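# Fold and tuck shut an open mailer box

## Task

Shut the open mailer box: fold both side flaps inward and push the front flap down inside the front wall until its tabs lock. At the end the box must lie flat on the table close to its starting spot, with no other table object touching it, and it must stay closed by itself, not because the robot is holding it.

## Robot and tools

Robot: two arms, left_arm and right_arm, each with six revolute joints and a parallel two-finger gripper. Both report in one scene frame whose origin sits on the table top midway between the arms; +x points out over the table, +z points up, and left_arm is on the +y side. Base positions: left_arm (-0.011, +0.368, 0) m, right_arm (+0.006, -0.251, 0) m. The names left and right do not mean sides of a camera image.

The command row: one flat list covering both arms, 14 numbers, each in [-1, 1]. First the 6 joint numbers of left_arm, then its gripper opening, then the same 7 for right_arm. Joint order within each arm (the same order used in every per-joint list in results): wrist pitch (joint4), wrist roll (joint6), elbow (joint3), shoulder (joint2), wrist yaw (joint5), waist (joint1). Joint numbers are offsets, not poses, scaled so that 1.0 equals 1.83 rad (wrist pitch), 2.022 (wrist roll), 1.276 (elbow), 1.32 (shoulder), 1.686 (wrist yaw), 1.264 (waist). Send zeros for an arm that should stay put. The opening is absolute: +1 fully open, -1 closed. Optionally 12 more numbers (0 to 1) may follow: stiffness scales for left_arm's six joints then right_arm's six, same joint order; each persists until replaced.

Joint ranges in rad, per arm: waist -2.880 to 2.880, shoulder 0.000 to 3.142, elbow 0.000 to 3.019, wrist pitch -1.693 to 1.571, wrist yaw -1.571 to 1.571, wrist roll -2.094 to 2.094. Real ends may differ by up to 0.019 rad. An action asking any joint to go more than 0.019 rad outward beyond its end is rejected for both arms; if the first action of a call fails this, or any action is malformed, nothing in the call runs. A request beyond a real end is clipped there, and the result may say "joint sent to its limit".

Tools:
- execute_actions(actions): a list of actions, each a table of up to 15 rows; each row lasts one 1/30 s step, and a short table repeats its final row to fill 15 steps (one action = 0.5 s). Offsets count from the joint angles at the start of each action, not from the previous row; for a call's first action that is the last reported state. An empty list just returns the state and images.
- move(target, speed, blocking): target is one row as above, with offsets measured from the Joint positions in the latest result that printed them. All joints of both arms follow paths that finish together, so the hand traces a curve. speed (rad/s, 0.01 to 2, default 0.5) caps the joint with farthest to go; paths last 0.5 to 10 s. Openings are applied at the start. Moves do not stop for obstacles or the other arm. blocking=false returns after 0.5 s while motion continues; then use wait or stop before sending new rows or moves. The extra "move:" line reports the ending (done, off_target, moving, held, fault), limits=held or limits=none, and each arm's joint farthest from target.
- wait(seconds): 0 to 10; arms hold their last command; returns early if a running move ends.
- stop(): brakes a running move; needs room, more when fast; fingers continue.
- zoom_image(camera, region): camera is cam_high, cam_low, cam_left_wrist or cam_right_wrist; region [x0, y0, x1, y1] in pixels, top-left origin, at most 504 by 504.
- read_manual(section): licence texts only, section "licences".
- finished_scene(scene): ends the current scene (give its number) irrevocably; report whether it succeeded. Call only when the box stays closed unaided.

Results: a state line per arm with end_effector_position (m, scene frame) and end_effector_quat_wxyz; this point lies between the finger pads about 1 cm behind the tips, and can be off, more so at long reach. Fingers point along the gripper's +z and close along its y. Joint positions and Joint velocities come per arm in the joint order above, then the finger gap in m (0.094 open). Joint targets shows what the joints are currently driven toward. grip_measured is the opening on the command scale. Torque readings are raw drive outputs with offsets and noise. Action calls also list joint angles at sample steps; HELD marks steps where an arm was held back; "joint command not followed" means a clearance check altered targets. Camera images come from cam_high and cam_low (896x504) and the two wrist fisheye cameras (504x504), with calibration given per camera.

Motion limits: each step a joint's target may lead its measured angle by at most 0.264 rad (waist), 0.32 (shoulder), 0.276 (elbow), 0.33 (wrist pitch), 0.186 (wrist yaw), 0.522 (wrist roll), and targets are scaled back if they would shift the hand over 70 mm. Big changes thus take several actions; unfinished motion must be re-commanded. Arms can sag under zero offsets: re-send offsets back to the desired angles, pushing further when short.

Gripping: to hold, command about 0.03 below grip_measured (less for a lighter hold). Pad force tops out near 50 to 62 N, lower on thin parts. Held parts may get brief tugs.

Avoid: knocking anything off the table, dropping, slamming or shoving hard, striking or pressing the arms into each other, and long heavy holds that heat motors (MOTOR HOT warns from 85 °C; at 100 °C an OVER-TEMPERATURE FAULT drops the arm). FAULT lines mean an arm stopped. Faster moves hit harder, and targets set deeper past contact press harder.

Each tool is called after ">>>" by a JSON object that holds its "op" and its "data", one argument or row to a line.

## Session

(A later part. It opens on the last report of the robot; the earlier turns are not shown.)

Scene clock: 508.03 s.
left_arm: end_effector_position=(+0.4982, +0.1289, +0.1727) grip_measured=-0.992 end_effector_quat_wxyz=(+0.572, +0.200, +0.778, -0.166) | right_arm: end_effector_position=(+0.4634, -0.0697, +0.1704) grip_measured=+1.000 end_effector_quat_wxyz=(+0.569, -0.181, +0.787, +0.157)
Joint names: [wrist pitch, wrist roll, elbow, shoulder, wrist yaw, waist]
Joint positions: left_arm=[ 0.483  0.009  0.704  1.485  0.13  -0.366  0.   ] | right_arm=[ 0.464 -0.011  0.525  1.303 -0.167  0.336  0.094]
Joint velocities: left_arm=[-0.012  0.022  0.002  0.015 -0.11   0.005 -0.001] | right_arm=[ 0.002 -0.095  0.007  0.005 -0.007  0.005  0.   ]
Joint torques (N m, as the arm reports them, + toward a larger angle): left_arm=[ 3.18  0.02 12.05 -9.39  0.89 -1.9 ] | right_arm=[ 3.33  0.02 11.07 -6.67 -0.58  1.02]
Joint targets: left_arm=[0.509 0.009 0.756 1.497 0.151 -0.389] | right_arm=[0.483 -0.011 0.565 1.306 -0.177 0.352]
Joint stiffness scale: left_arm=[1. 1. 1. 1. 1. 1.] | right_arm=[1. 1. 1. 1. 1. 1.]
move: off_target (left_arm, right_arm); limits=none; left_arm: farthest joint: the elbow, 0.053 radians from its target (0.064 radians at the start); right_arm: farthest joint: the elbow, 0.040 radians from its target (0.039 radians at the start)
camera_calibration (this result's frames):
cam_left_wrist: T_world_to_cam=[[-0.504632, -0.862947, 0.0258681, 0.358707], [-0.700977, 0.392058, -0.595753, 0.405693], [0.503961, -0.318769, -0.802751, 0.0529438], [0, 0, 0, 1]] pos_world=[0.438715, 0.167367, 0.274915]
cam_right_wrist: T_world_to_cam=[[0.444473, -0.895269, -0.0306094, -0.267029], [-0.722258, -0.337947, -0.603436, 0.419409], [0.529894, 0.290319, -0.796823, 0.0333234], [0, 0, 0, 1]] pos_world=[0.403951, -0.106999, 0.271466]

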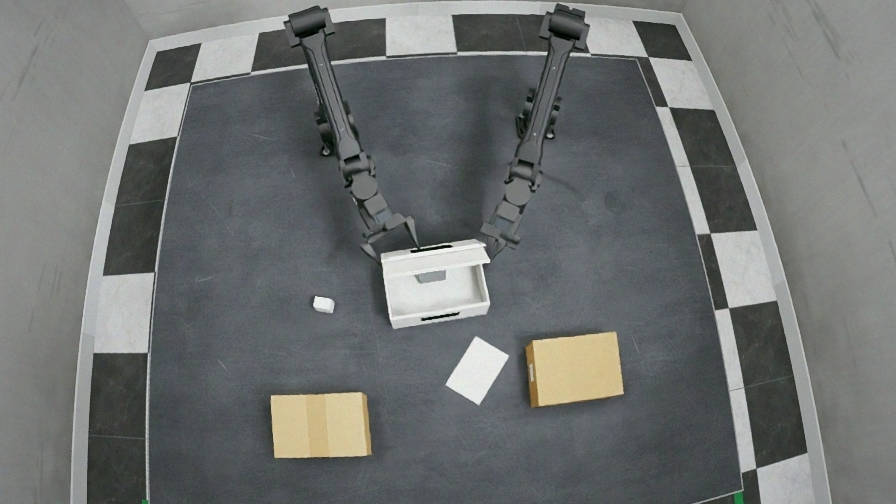

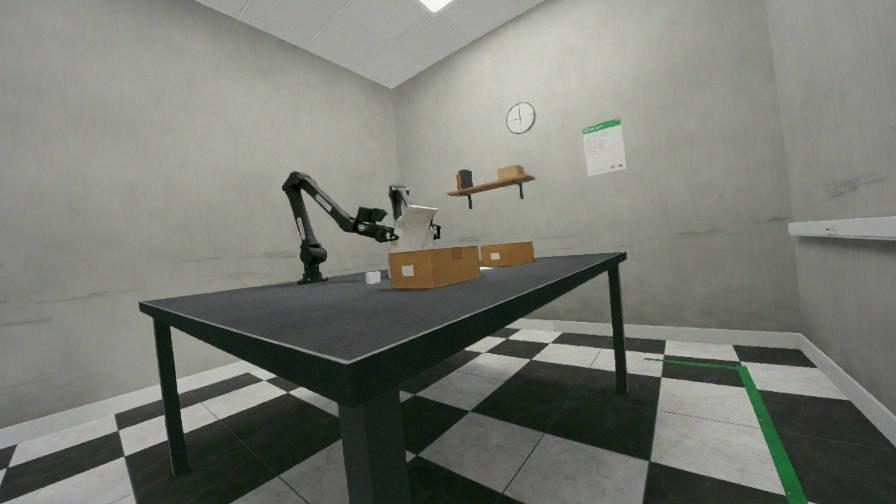

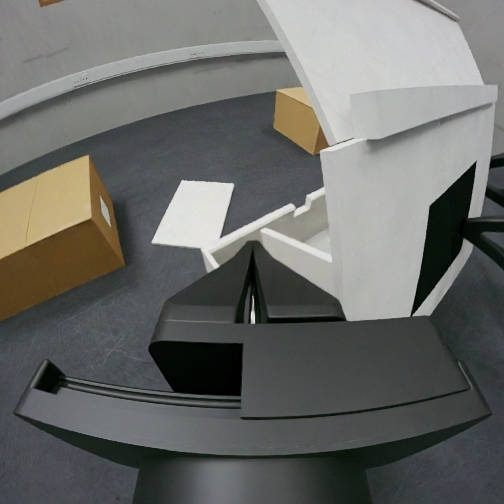

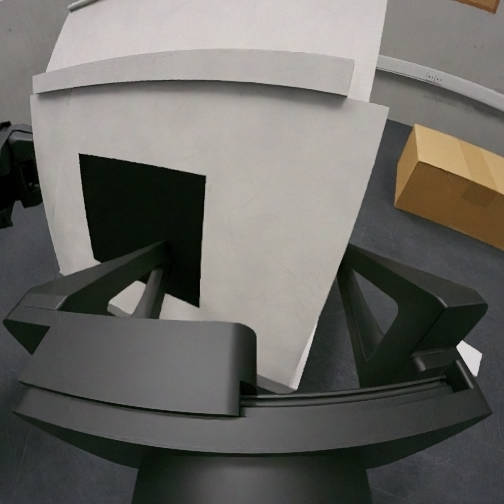

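>>> {"op": "move", "data": {
  "target": [0.014,0,0.05,0.02,0.14,0.012,-1, 0.01,0,0.035,0.005,-0.065,0.012,1],
  "speed": 0.12
}}

>>> {"op": "zoom_image", "data": {
  "camera": "cam_low",
  "region": [350, 190, 470, 270]
}}

>>> {"op": "zoom_image", "data": {
  "camera": "cam_high",
  "region": [330, 200, 550, 330]
}}

Scene clock: 519.47 s.
left_arm: end_effector_position=(+0.4885, +0.1163, +0.1732) grip_measured=-0.992 end_effector_quat_wxyz=(+0.550, +0.247, +0.761, -0.240) | right_arm: end_effector_position=(+0.4571, -0.0579, +0.1721) grip_measured=+1.000 end_effector_quat_wxyz=(+0.562, -0.204, +0.779, +0.190)
Joint names: [wrist pitch, wrist roll, elbow, shoulder, wrist yaw, waist]
Joint positions: left_arm=[ 0.483  0.009  0.711  1.495  0.348 -0.329  0.   ] | right_arm=[ 0.465 -0.011  0.527  1.303 -0.251  0.335  0.094]
Joint velocities: left_arm=[ 0.002 -0.007 -0.002 -0.015 -0.022 -0.005  0.   ] | right_arm=[-0.007 -0.007 -0.012 -0.015 -0.007 -0.005  0.   ]
Joint torques (N m, as the arm reports them, + toward a larger angle): left_arm=[ 3.13  0.03 12.41 -9.04  0.82 -1.88] | right_arm=[ 3.27 -0.03 11.41 -7.05 -1.17  0.88]
Joint targets: left_arm=[0.509 0.009 0.768 1.512 0.366 -0.351] | right_arm=[0.483 -0.011 0.570 1.310 -0.276 0.352]
Joint stiffness scale: left_arm=[1. 1. 1. 1. 1. 1.] | right_arm=[1. 1. 1. 1. 1. 1.]
move: off_target (left_arm, right_arm); limits=none; left_arm: farthest joint: the elbow, 0.057 radians from its target (0.064 radians at the start); right_arm: farthest joint: the elbow, 0.043 radians from its target (0.044 radians at the start)
camera_calibration (this result's frames):
cam_left_wrist: T_world_to_cam=[[-0.642101, -0.761419, 0.0891462, 0.387379], [-0.643298, 0.471905, -0.602887, 0.367949], [0.416981, -0.444462, -0.792831, 0.109619], [0, 0, 0, 1]] pos_world=[0.439729, 0.170042, 0.274208]
cam_right_wrist: T_world_to_cam=[[0.512857, -0.856667, -0.0556648, -0.27826], [-0.697824, -0.37824, -0.608257, 0.407207], [0.500019, 0.350793, -0.791786, 0.0509498], [0, 0, 0, 1]] pos_world=[0.40139, -0.102227, 0.272539]

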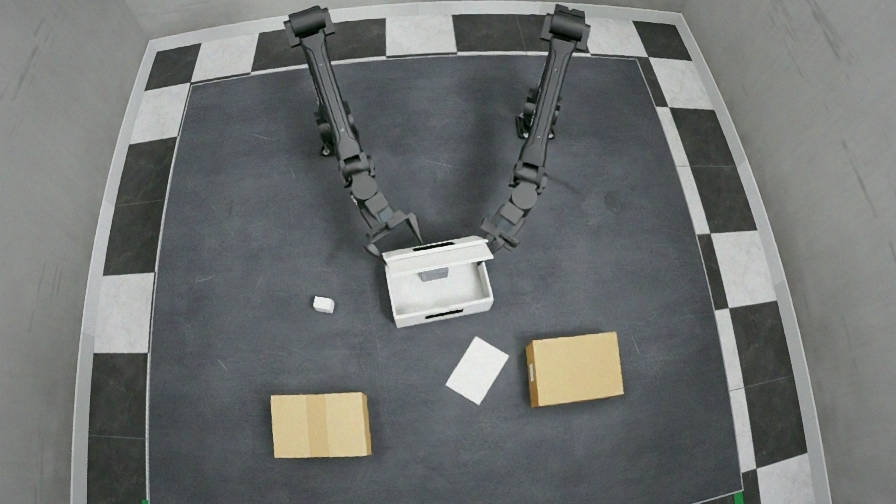

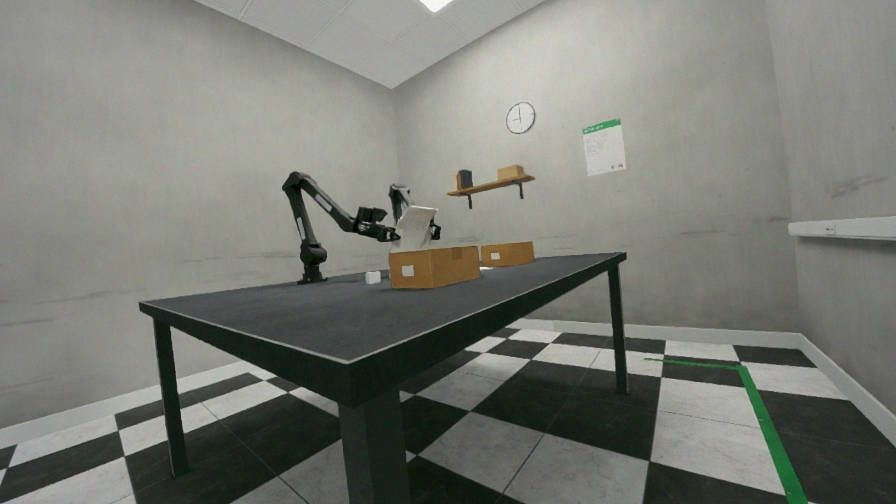

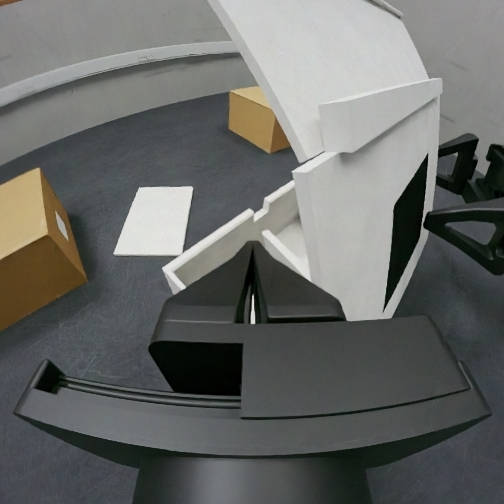

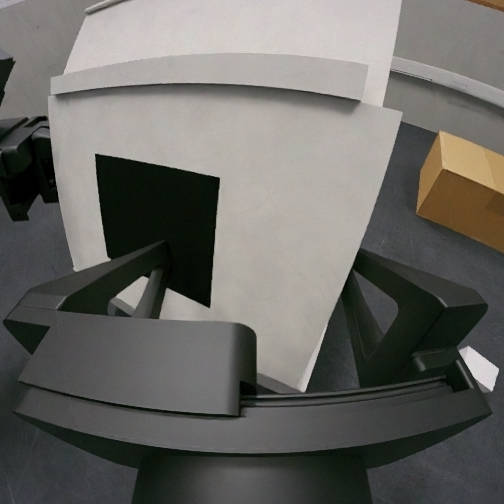

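Region (350, 190, 470, 270) of cam_low's 896x504 image, scaled by 4.200, with more detail than that image has.

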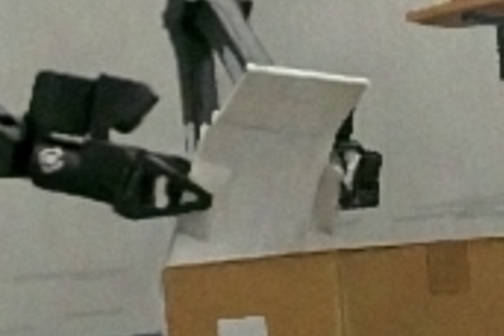

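Region (330, 200, 550, 330) of cam_high's 896x504 image, scaled by 2.291, with more detail than that image has; it fills the top 298 rows of this view, and the rest is white.

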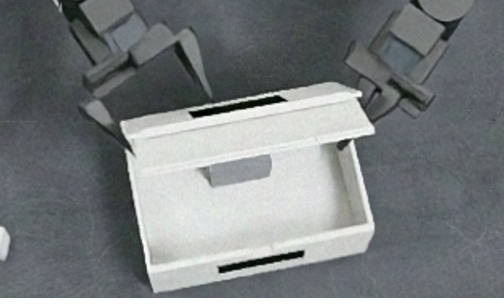

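>>> {"op": "move", "data": {
  "target": [-0.224,0,0.165,0.051,0.01,0,-1, -0.296,0,0.22,0.04,-0.012,0.003,1],
  "speed": 0.15
}}

>>> {"op": "zoom_image", "data": {
  "camera": "cam_low",
  "region": [350, 190, 470, 270]
}}

>>> {"op": "zoom_image", "data": {
  "camera": "cam_high",
  "region": [330, 200, 550, 330]
}}

Scene clock: 541.80 s.
left_arm: end_effector_position=(+0.5062, +0.1233, +0.1376) grip_measured=-0.992 end_effector_quat_wxyz=(+0.426, +0.230, +0.845, -0.227) | right_arm: end_effector_position=(+0.4769, -0.0562, +0.1477) grip_measured=+1.000 end_effector_quat_wxyz=(+0.407, -0.196, +0.875, +0.175)
Joint names: [wrist pitch, wrist roll, elbow, shoulder, wrist yaw, waist]
Joint positions: left_arm=[ 0.073  0.009  0.862  1.54   0.351 -0.305  0.   ] | right_arm=[-0.075 -0.01   0.749  1.351 -0.25   0.326  0.094]
Joint velocities: left_arm=[-0.002 -0.007  0.007 -0.005 -0.081 -0.005 -0.   ] | right_arm=[-0.012  0.037  0.002 -0.005 -0.051 -0.005  0.   ]
Joint torques (N m, as the arm reports them, + toward a larger angle): left_arm=[ 1.78  0.04 13.05 -9.73  0.72 -2.05] | right_arm=[ 2.42 -0.03 13.43 -8.08 -1.05  0.69]
Joint targets: left_arm=[0.073 0.009 0.921 1.563 0.365 -0.329] | right_arm=[-0.076 -0.011 0.807 1.356 -0.271 0.338]
Joint stiffness scale: left_arm=[1. 1. 1. 1. 1. 1.] | right_arm=[1. 1. 1. 1. 1. 1.]
move: off_target (left_arm, right_arm); limits=none; left_arm: farthest joint: the elbow, 0.060 radians from its target (0.211 radians at the start); right_arm: farthest joint: the elbow, 0.059 radians from its target (0.281 radians at the start)
camera_calibration (this result's frames):
cam_left_wrist: T_world_to_cam=[[-0.586511, -0.788416, 0.185486, 0.369186], [-0.789834, 0.506038, -0.346537, 0.389255], [0.179352, -0.349751, -0.919514, 0.20324], [0, 0, 0, 1]] pos_world=[0.487527, 0.165178, 0.253295]
cam_right_wrist: T_world_to_cam=[[0.470963, -0.872444, -0.130519, -0.258219], [-0.85999, -0.421121, -0.288228, 0.434509], [0.196499, 0.247989, -0.948625, 0.18328], [0, 0, 0, 1]] pos_world=[0.459271, -0.0877522, 0.2654]

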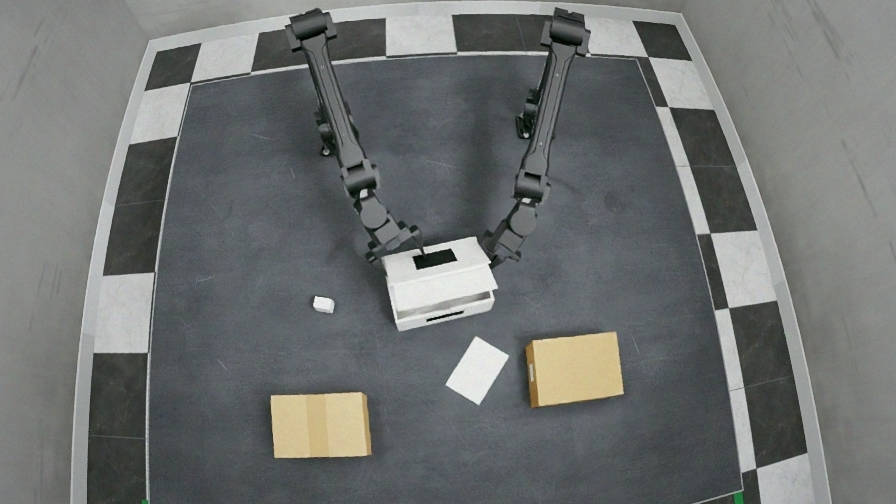

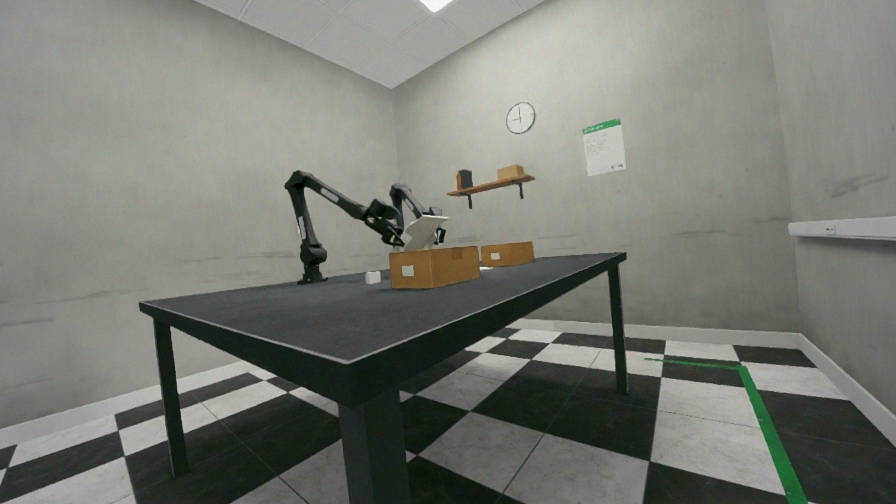

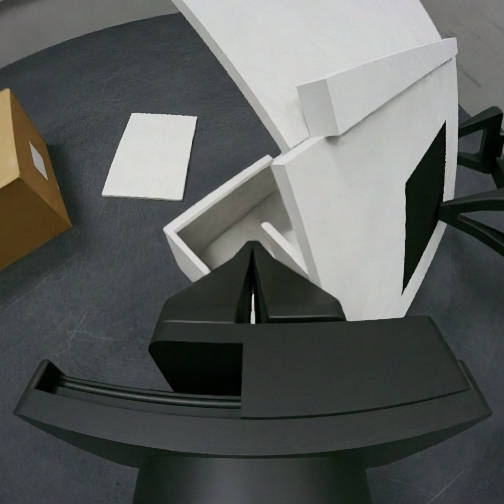

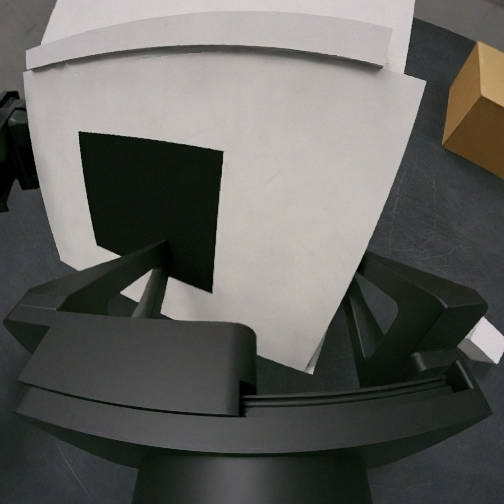

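Region (350, 190, 470, 270) of cam_low's 896x504 image, scaled by 4.200, with more detail than that image has.

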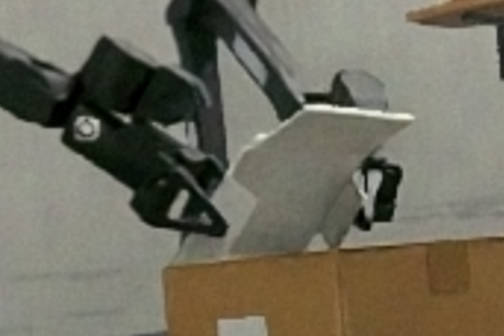

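Region (330, 200, 550, 330) of cam_high's 896x504 image, scaled by 2.291, with more detail than that image has; it fills the top 298 rows of this view, and the rest is white.

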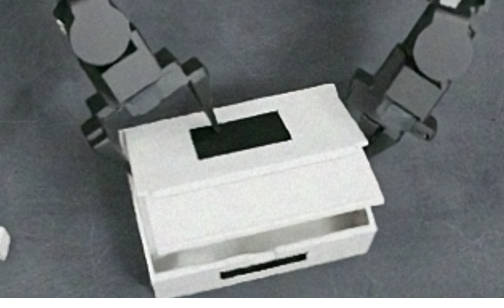

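>>> {"op": "move", "data": {
  "target": [-0.16,0,0.165,0.056,0.008,-0.012,-1, -0.151,0,0.165,0.064,-0.012,0.007,1],
  "speed": 0.12
}}

>>> {"op": "zoom_image", "data": {
  "camera": "cam_low",
  "region": [350, 190, 470, 270]
}}

>>> {"op": "zoom_image", "data": {
  "camera": "cam_high",
  "region": [330, 210, 550, 340]
}}

Scene clock: 561.57 s.
left_arm: end_effector_position=(+0.5194, +0.1270, +0.1268) grip_measured=-0.992 end_effector_quat_wxyz=(+0.337, +0.215, +0.890, -0.217) | right_arm: end_effector_position=(+0.4903, -0.0565, +0.1404) grip_measured=+1.000 end_effector_quat_wxyz=(+0.319, -0.186, +0.914, +0.165)
Joint names: [wrist pitch, wrist roll, elbow, shoulder, wrist yaw, waist]
Joint positions: left_arm=[-0.223  0.009  1.009  1.593  0.351 -0.292  0.   ] | right_arm=[-0.349 -0.008  0.903  1.425 -0.249  0.318  0.094]
Joint velocities: left_arm=[ 0.002 -0.007 -0.012 -0.015 -0.007  0.015 -0.001] | right_arm=[ 0.017  0.051 -0.002 -0.015 -0.037 -0.015  0.   ]
Joint torques (N m, as the arm reports them, + toward a larger angle): left_arm=[  1.67   0.05  13.68 -10.87   0.74  -2.35] | right_arm=[ 1.9  -0.02 13.35 -9.28 -1.06  0.43]
Joint targets: left_arm=[-0.220 0.009 1.072 1.613 0.364 -0.320] | right_arm=[-0.351 -0.009 0.959 1.435 -0.270 0.334]
Joint stiffness scale: left_arm=[1. 1. 1. 1. 1. 1.] | right_arm=[1. 1. 1. 1. 1. 1.]
move: off_target (left_arm, right_arm); limits=none; left_arm: farthest joint: the elbow, 0.064 radians from its target (0.211 radians at the start); right_arm: farthest joint: the elbow, 0.056 radians from its target (0.211 radians at the start)
camera_calibration (this result's frames):
cam_left_wrist: T_world_to_cam=[[-0.534707, -0.810176, 0.240216, 0.350712], [-0.845031, 0.511535, -0.155738, 0.397838], [0.00329653, -0.286264, -0.958145, 0.280479], [0, 0, 0, 1]] pos_world=[0.522789, 0.160922, 0.246451]
cam_right_wrist: T_world_to_cam=[[0.43466, -0.885618, -0.163561, -0.244025], [-0.900396, -0.423525, -0.0995646, 0.43695], [0.0189042, 0.190546, -0.981496, 0.262234], [0, 0, 0, 1]] pos_world=[0.494538, -0.0810212, 0.260974]

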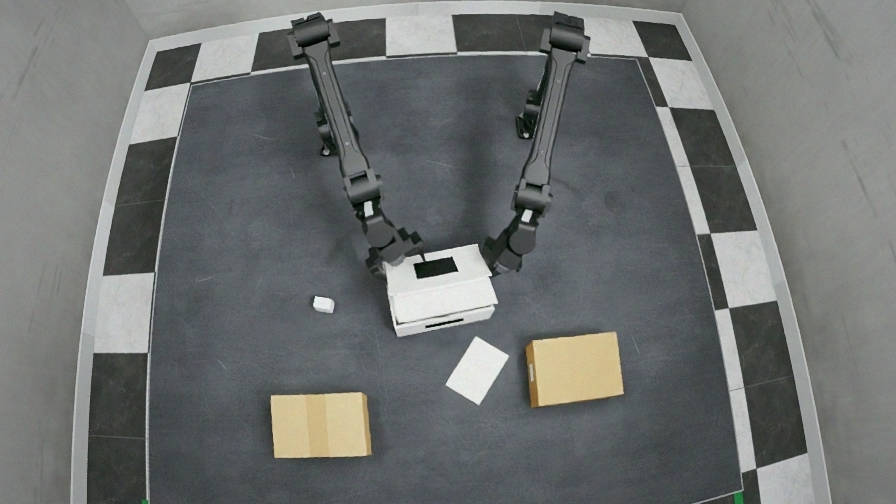

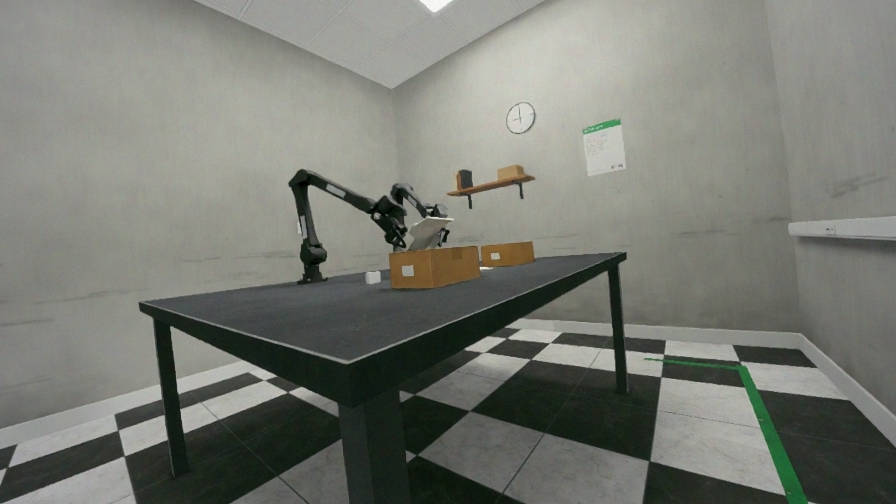

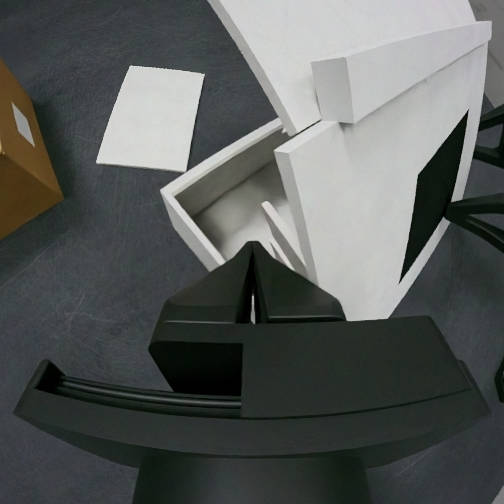

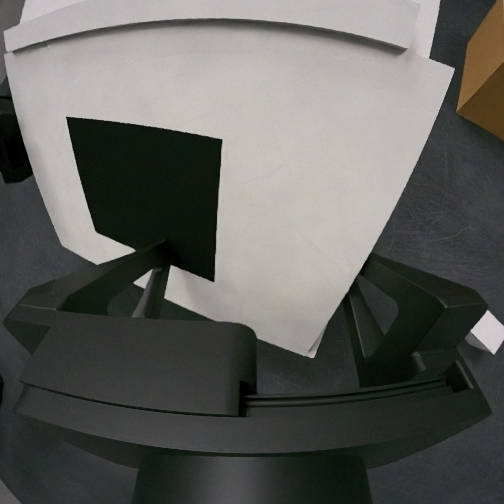

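Region (350, 190, 470, 270) of cam_low's 896x504 image, scaled by 4.200, with more detail than that image has.

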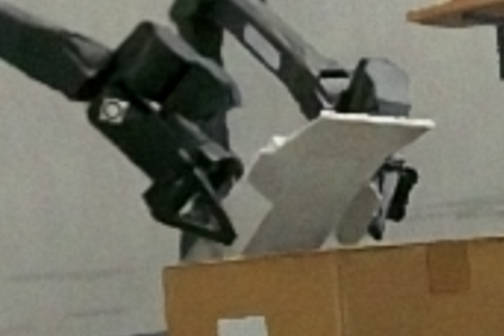

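Region (330, 210, 550, 340) of cam_high's 896x504 image, scaled by 2.291, with more detail than that image has; it fills the top 298 rows of this view, and the rest is white.

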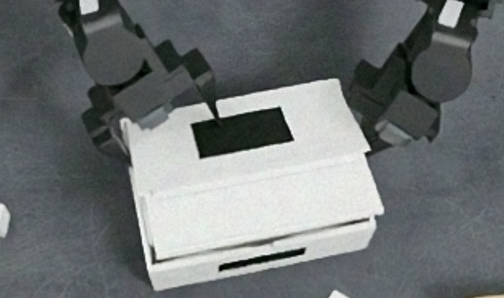

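>>> {"op": "move", "data": {
  "target": [0,0,0.045,0.03,0.008,-0.015,-1, 0,-0.1,0.04,0.03,-0.012,0.01,1],
  "speed": 0.08
}}

>>> {"op": "zoom_image", "data": {
  "camera": "cam_low",
  "region": [350, 190, 470, 270]
}}

>>> {"op": "zoom_image", "data": {
  "camera": "cam_high",
  "region": [330, 210, 550, 340]
}}

Scene clock: 579.97 s.
left_arm: end_effector_position=(+0.5219, +0.1298, +0.1214) grip_measured=-0.992 end_effector_quat_wxyz=(+0.333, +0.212, +0.893, -0.216) | right_arm: end_effector_position=(+0.4923, -0.0566, +0.1346) grip_measured=+1.000 end_effector_quat_wxyz=(+0.324, -0.246, +0.902, +0.147)
Joint names: [wrist pitch, wrist roll, elbow, shoulder, wrist yaw, waist]
Joint positions: left_arm=[-0.223  0.009  1.012  1.605  0.35  -0.286  0.   ] | right_arm=[-0.349 -0.142  0.908  1.442 -0.258  0.314  0.094]
Joint velocities: left_arm=[-0.007 -0.037  0.027 -0.015 -0.037 -0.015 -0.   ] | right_arm=[ 0.002  0.022  0.012 -0.015  0.022 -0.015  0.   ]
Joint torques (N m, as the arm reports them, + toward a larger angle): left_arm=[  1.54   0.03  12.87 -10.51   0.76  -2.  ] | right_arm=[ 2.09 -0.83 12.56 -8.1  -0.67  1.26]
Joint targets: left_arm=[-0.223 0.009 1.067 1.633 0.364 -0.311] | right_arm=[-0.349 -0.210 0.954 1.465 -0.269 0.330]
Joint stiffness scale: left_arm=[1. 1. 1. 1. 1. 1.] | right_arm=[1. 1. 1. 1. 1. 1.]
move: off_target (left_arm, right_arm); limits=none; left_arm: farthest joint: the elbow, 0.054 radians from its target (0.057 radians at the start); right_arm: farthest joint: the wrist roll, 0.069 radians from its target (0.203 radians at the start)
camera_calibration (this result's frames):
cam_left_wrist: T_world_to_cam=[[-0.527581, -0.814318, 0.241961, 0.352208], [-0.849499, 0.506759, -0.146786, 0.39952], [-0.00308483, -0.282987, -0.959119, 0.279138], [0, 0, 0, 1]] pos_world=[0.526071, 0.163341, 0.24115]
cam_right_wrist: T_world_to_cam=[[0.527816, -0.84503, -0.085641, -0.299976], [-0.848166, -0.519047, -0.105856, 0.407891], [0.0449994, 0.12851, -0.990687, 0.241331], [0, 0, 0, 1]] pos_world=[0.493432, -0.0727877, 0.25657]

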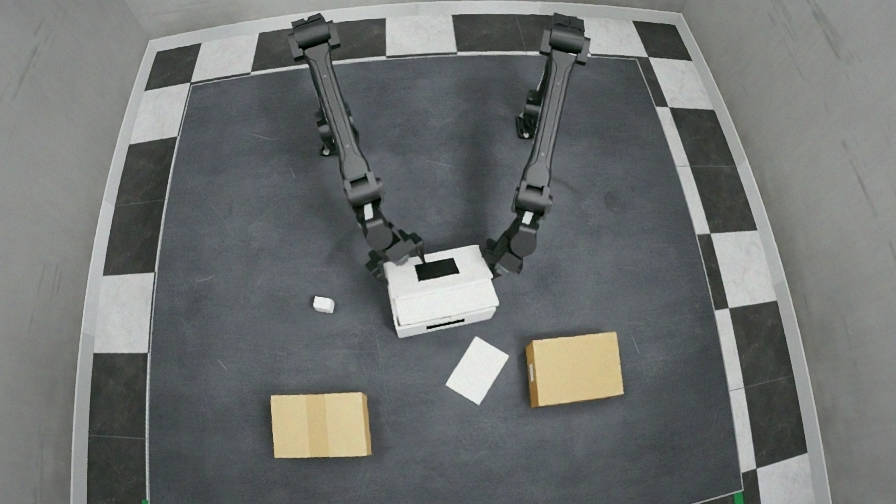

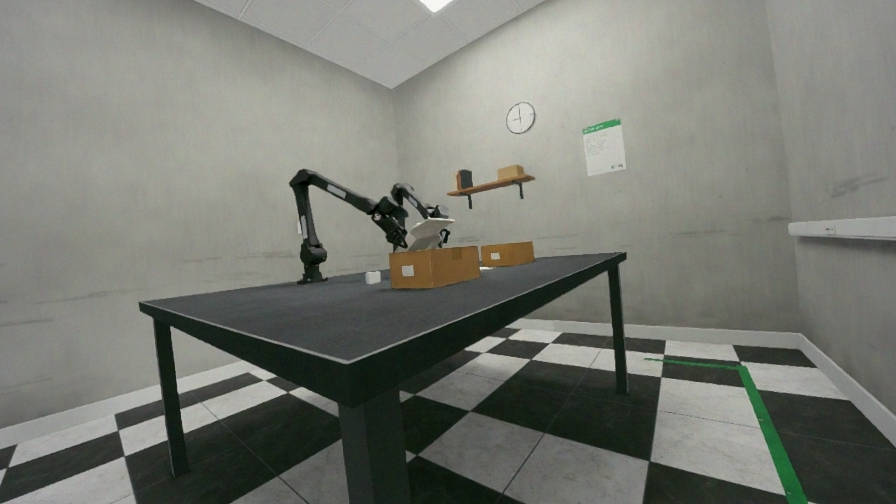

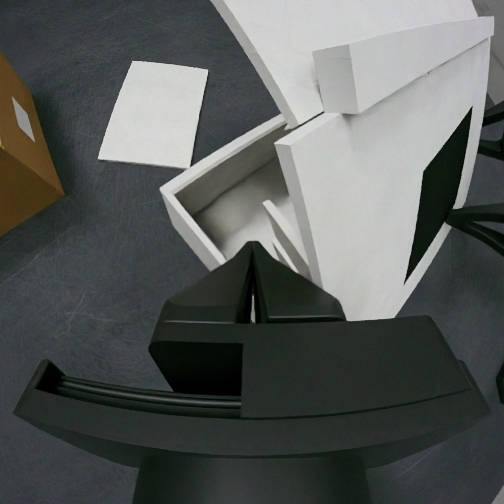

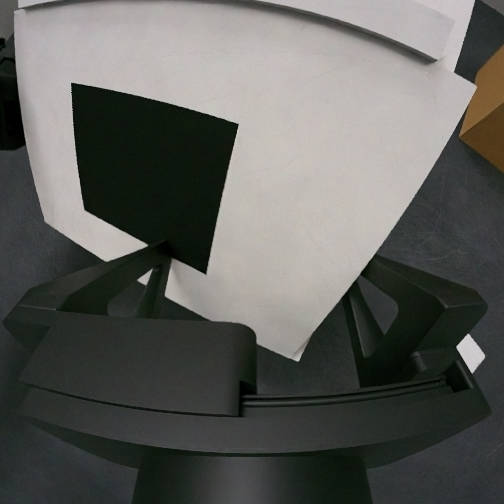

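Region (350, 190, 470, 270) of cam_low's 896x504 image, scaled by 4.200, with more detail than that image has.

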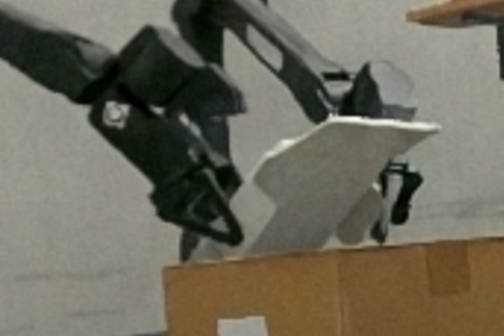

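Region (330, 210, 550, 340) of cam_high's 896x504 image, scaled by 2.291, with more detail than that image has; it fills the top 298 rows of this view, and the rest is white.

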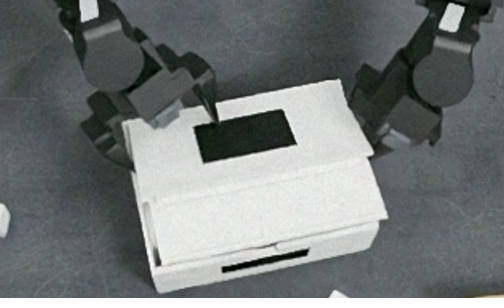

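>>> {"op": "move", "data": {
  "target": [0,0,0.03,0.01,-0.03,0.025,-1, 0,-0.015,0.035,0.01,0,0.005,1],
  "speed": 0.06
}}

>>> {"op": "zoom_image", "data": {
  "camera": "cam_low",
  "region": [350, 190, 470, 270]
}}

>>> {"op": "zoom_image", "data": {
  "camera": "cam_high",
  "region": [330, 210, 550, 340]
}}

Scene clock: 596.77 s.
left_arm: end_effector_position=(+0.5310, +0.1501, +0.1189) grip_measured=-0.992 end_effector_quat_wxyz=(+0.340, +0.193, +0.900, -0.191) | right_arm: end_effector_position=(+0.4931, -0.0569, +0.1353) grip_measured=+1.000 end_effector_quat_wxyz=(+0.325, -0.246, +0.901, +0.146)
Joint names: [wrist pitch, wrist roll, elbow, shoulder, wrist yaw, waist]
Joint positions: left_arm=[-0.223  0.009  1.01   1.605  0.304 -0.261  0.   ] | right_arm=[-0.349 -0.144  0.91   1.442 -0.258  0.312  0.094]
Joint velocities: left_arm=[-0.002  0.022  0.002 -0.015 -0.051  0.005  0.   ] | right_arm=[ 0.012  0.037 -0.002 -0.005  0.037 -0.005  0.   ]
Joint torques (N m, as the arm reports them, + toward a larger angle): left_arm=[  1.5    0.04  11.6  -11.67  -0.06   0.44] | right_arm=[ 2.04 -0.31 12.29 -8.88 -0.21  0.06]
Joint targets: left_arm=[-0.223 0.009 1.050 1.618 0.299 -0.255] | right_arm=[-0.349 -0.172 0.953 1.455 -0.258 0.320]
Joint stiffness scale: left_arm=[1. 1. 1. 1. 1. 1.] | right_arm=[1. 1. 1. 1. 1. 1.]
move: off_target (left_arm, right_arm); limits=none; left_arm: farthest joint: the elbow, 0.040 radians from its target (0.038 radians at the start); right_arm: farthest joint: the elbow, 0.043 radians from its target (0.045 radians at the start)
camera_calibration (this result's frames):
cam_left_wrist: T_world_to_cam=[[-0.482283, -0.850357, 0.210466, 0.359313], [-0.875777, 0.46242, -0.1385, 0.416189], [0.0204508, -0.251117, -0.967741, 0.266187], [0, 0, 0, 1]] pos_world=[0.532335, 0.179934, 0.239619]
cam_right_wrist: T_world_to_cam=[[0.528697, -0.844641, -0.084029, -0.301216], [-0.847496, -0.519779, -0.107612, 0.4083], [0.0472167, 0.128108, -0.990636, 0.240956], [0, 0, 0, 1]] pos_world=[0.493907, -0.0730621, 0.257327]

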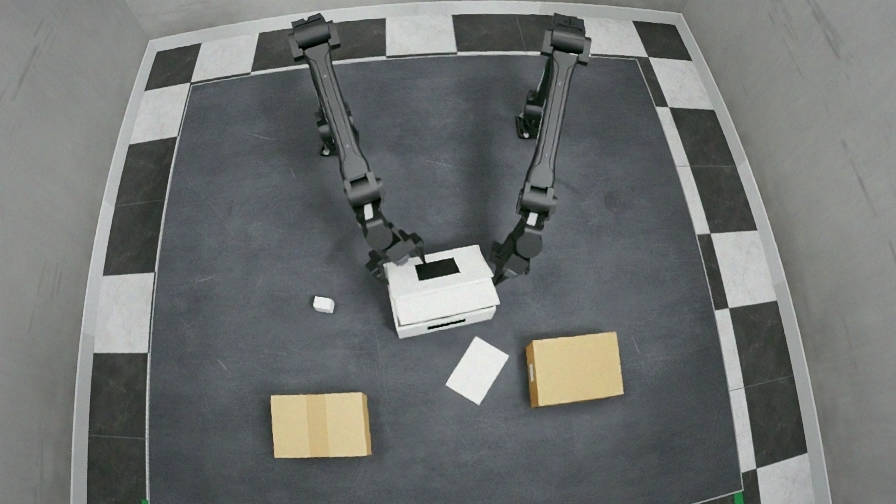

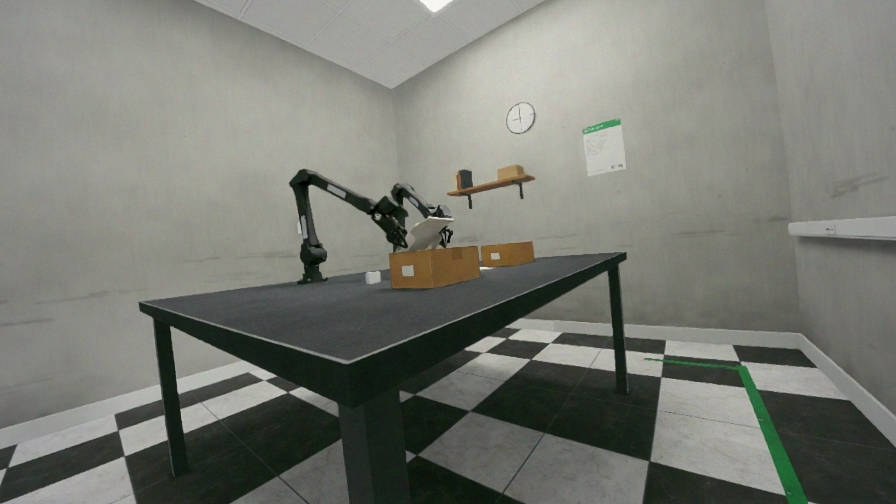

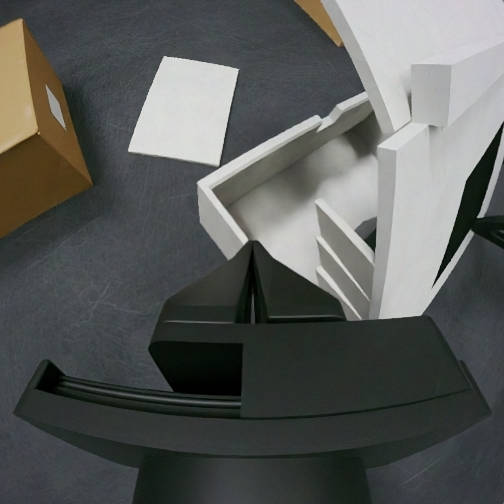

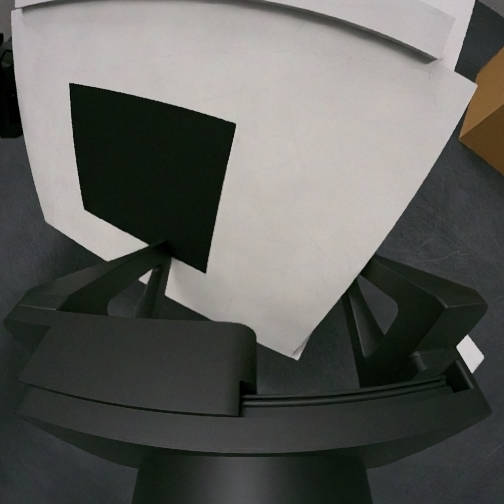

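Region (350, 190, 470, 270) of cam_low's 896x504 image, scaled by 4.200, with more detail than that image has.

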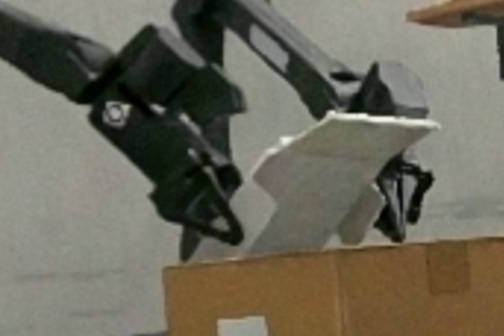

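Region (330, 210, 550, 340) of cam_high's 896x504 image, scaled by 2.291, with more detail than that image has; it fills the top 298 rows of this view, and the rest is white.

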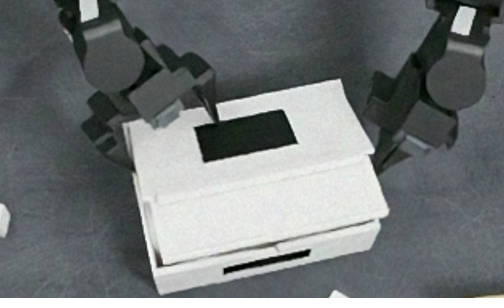

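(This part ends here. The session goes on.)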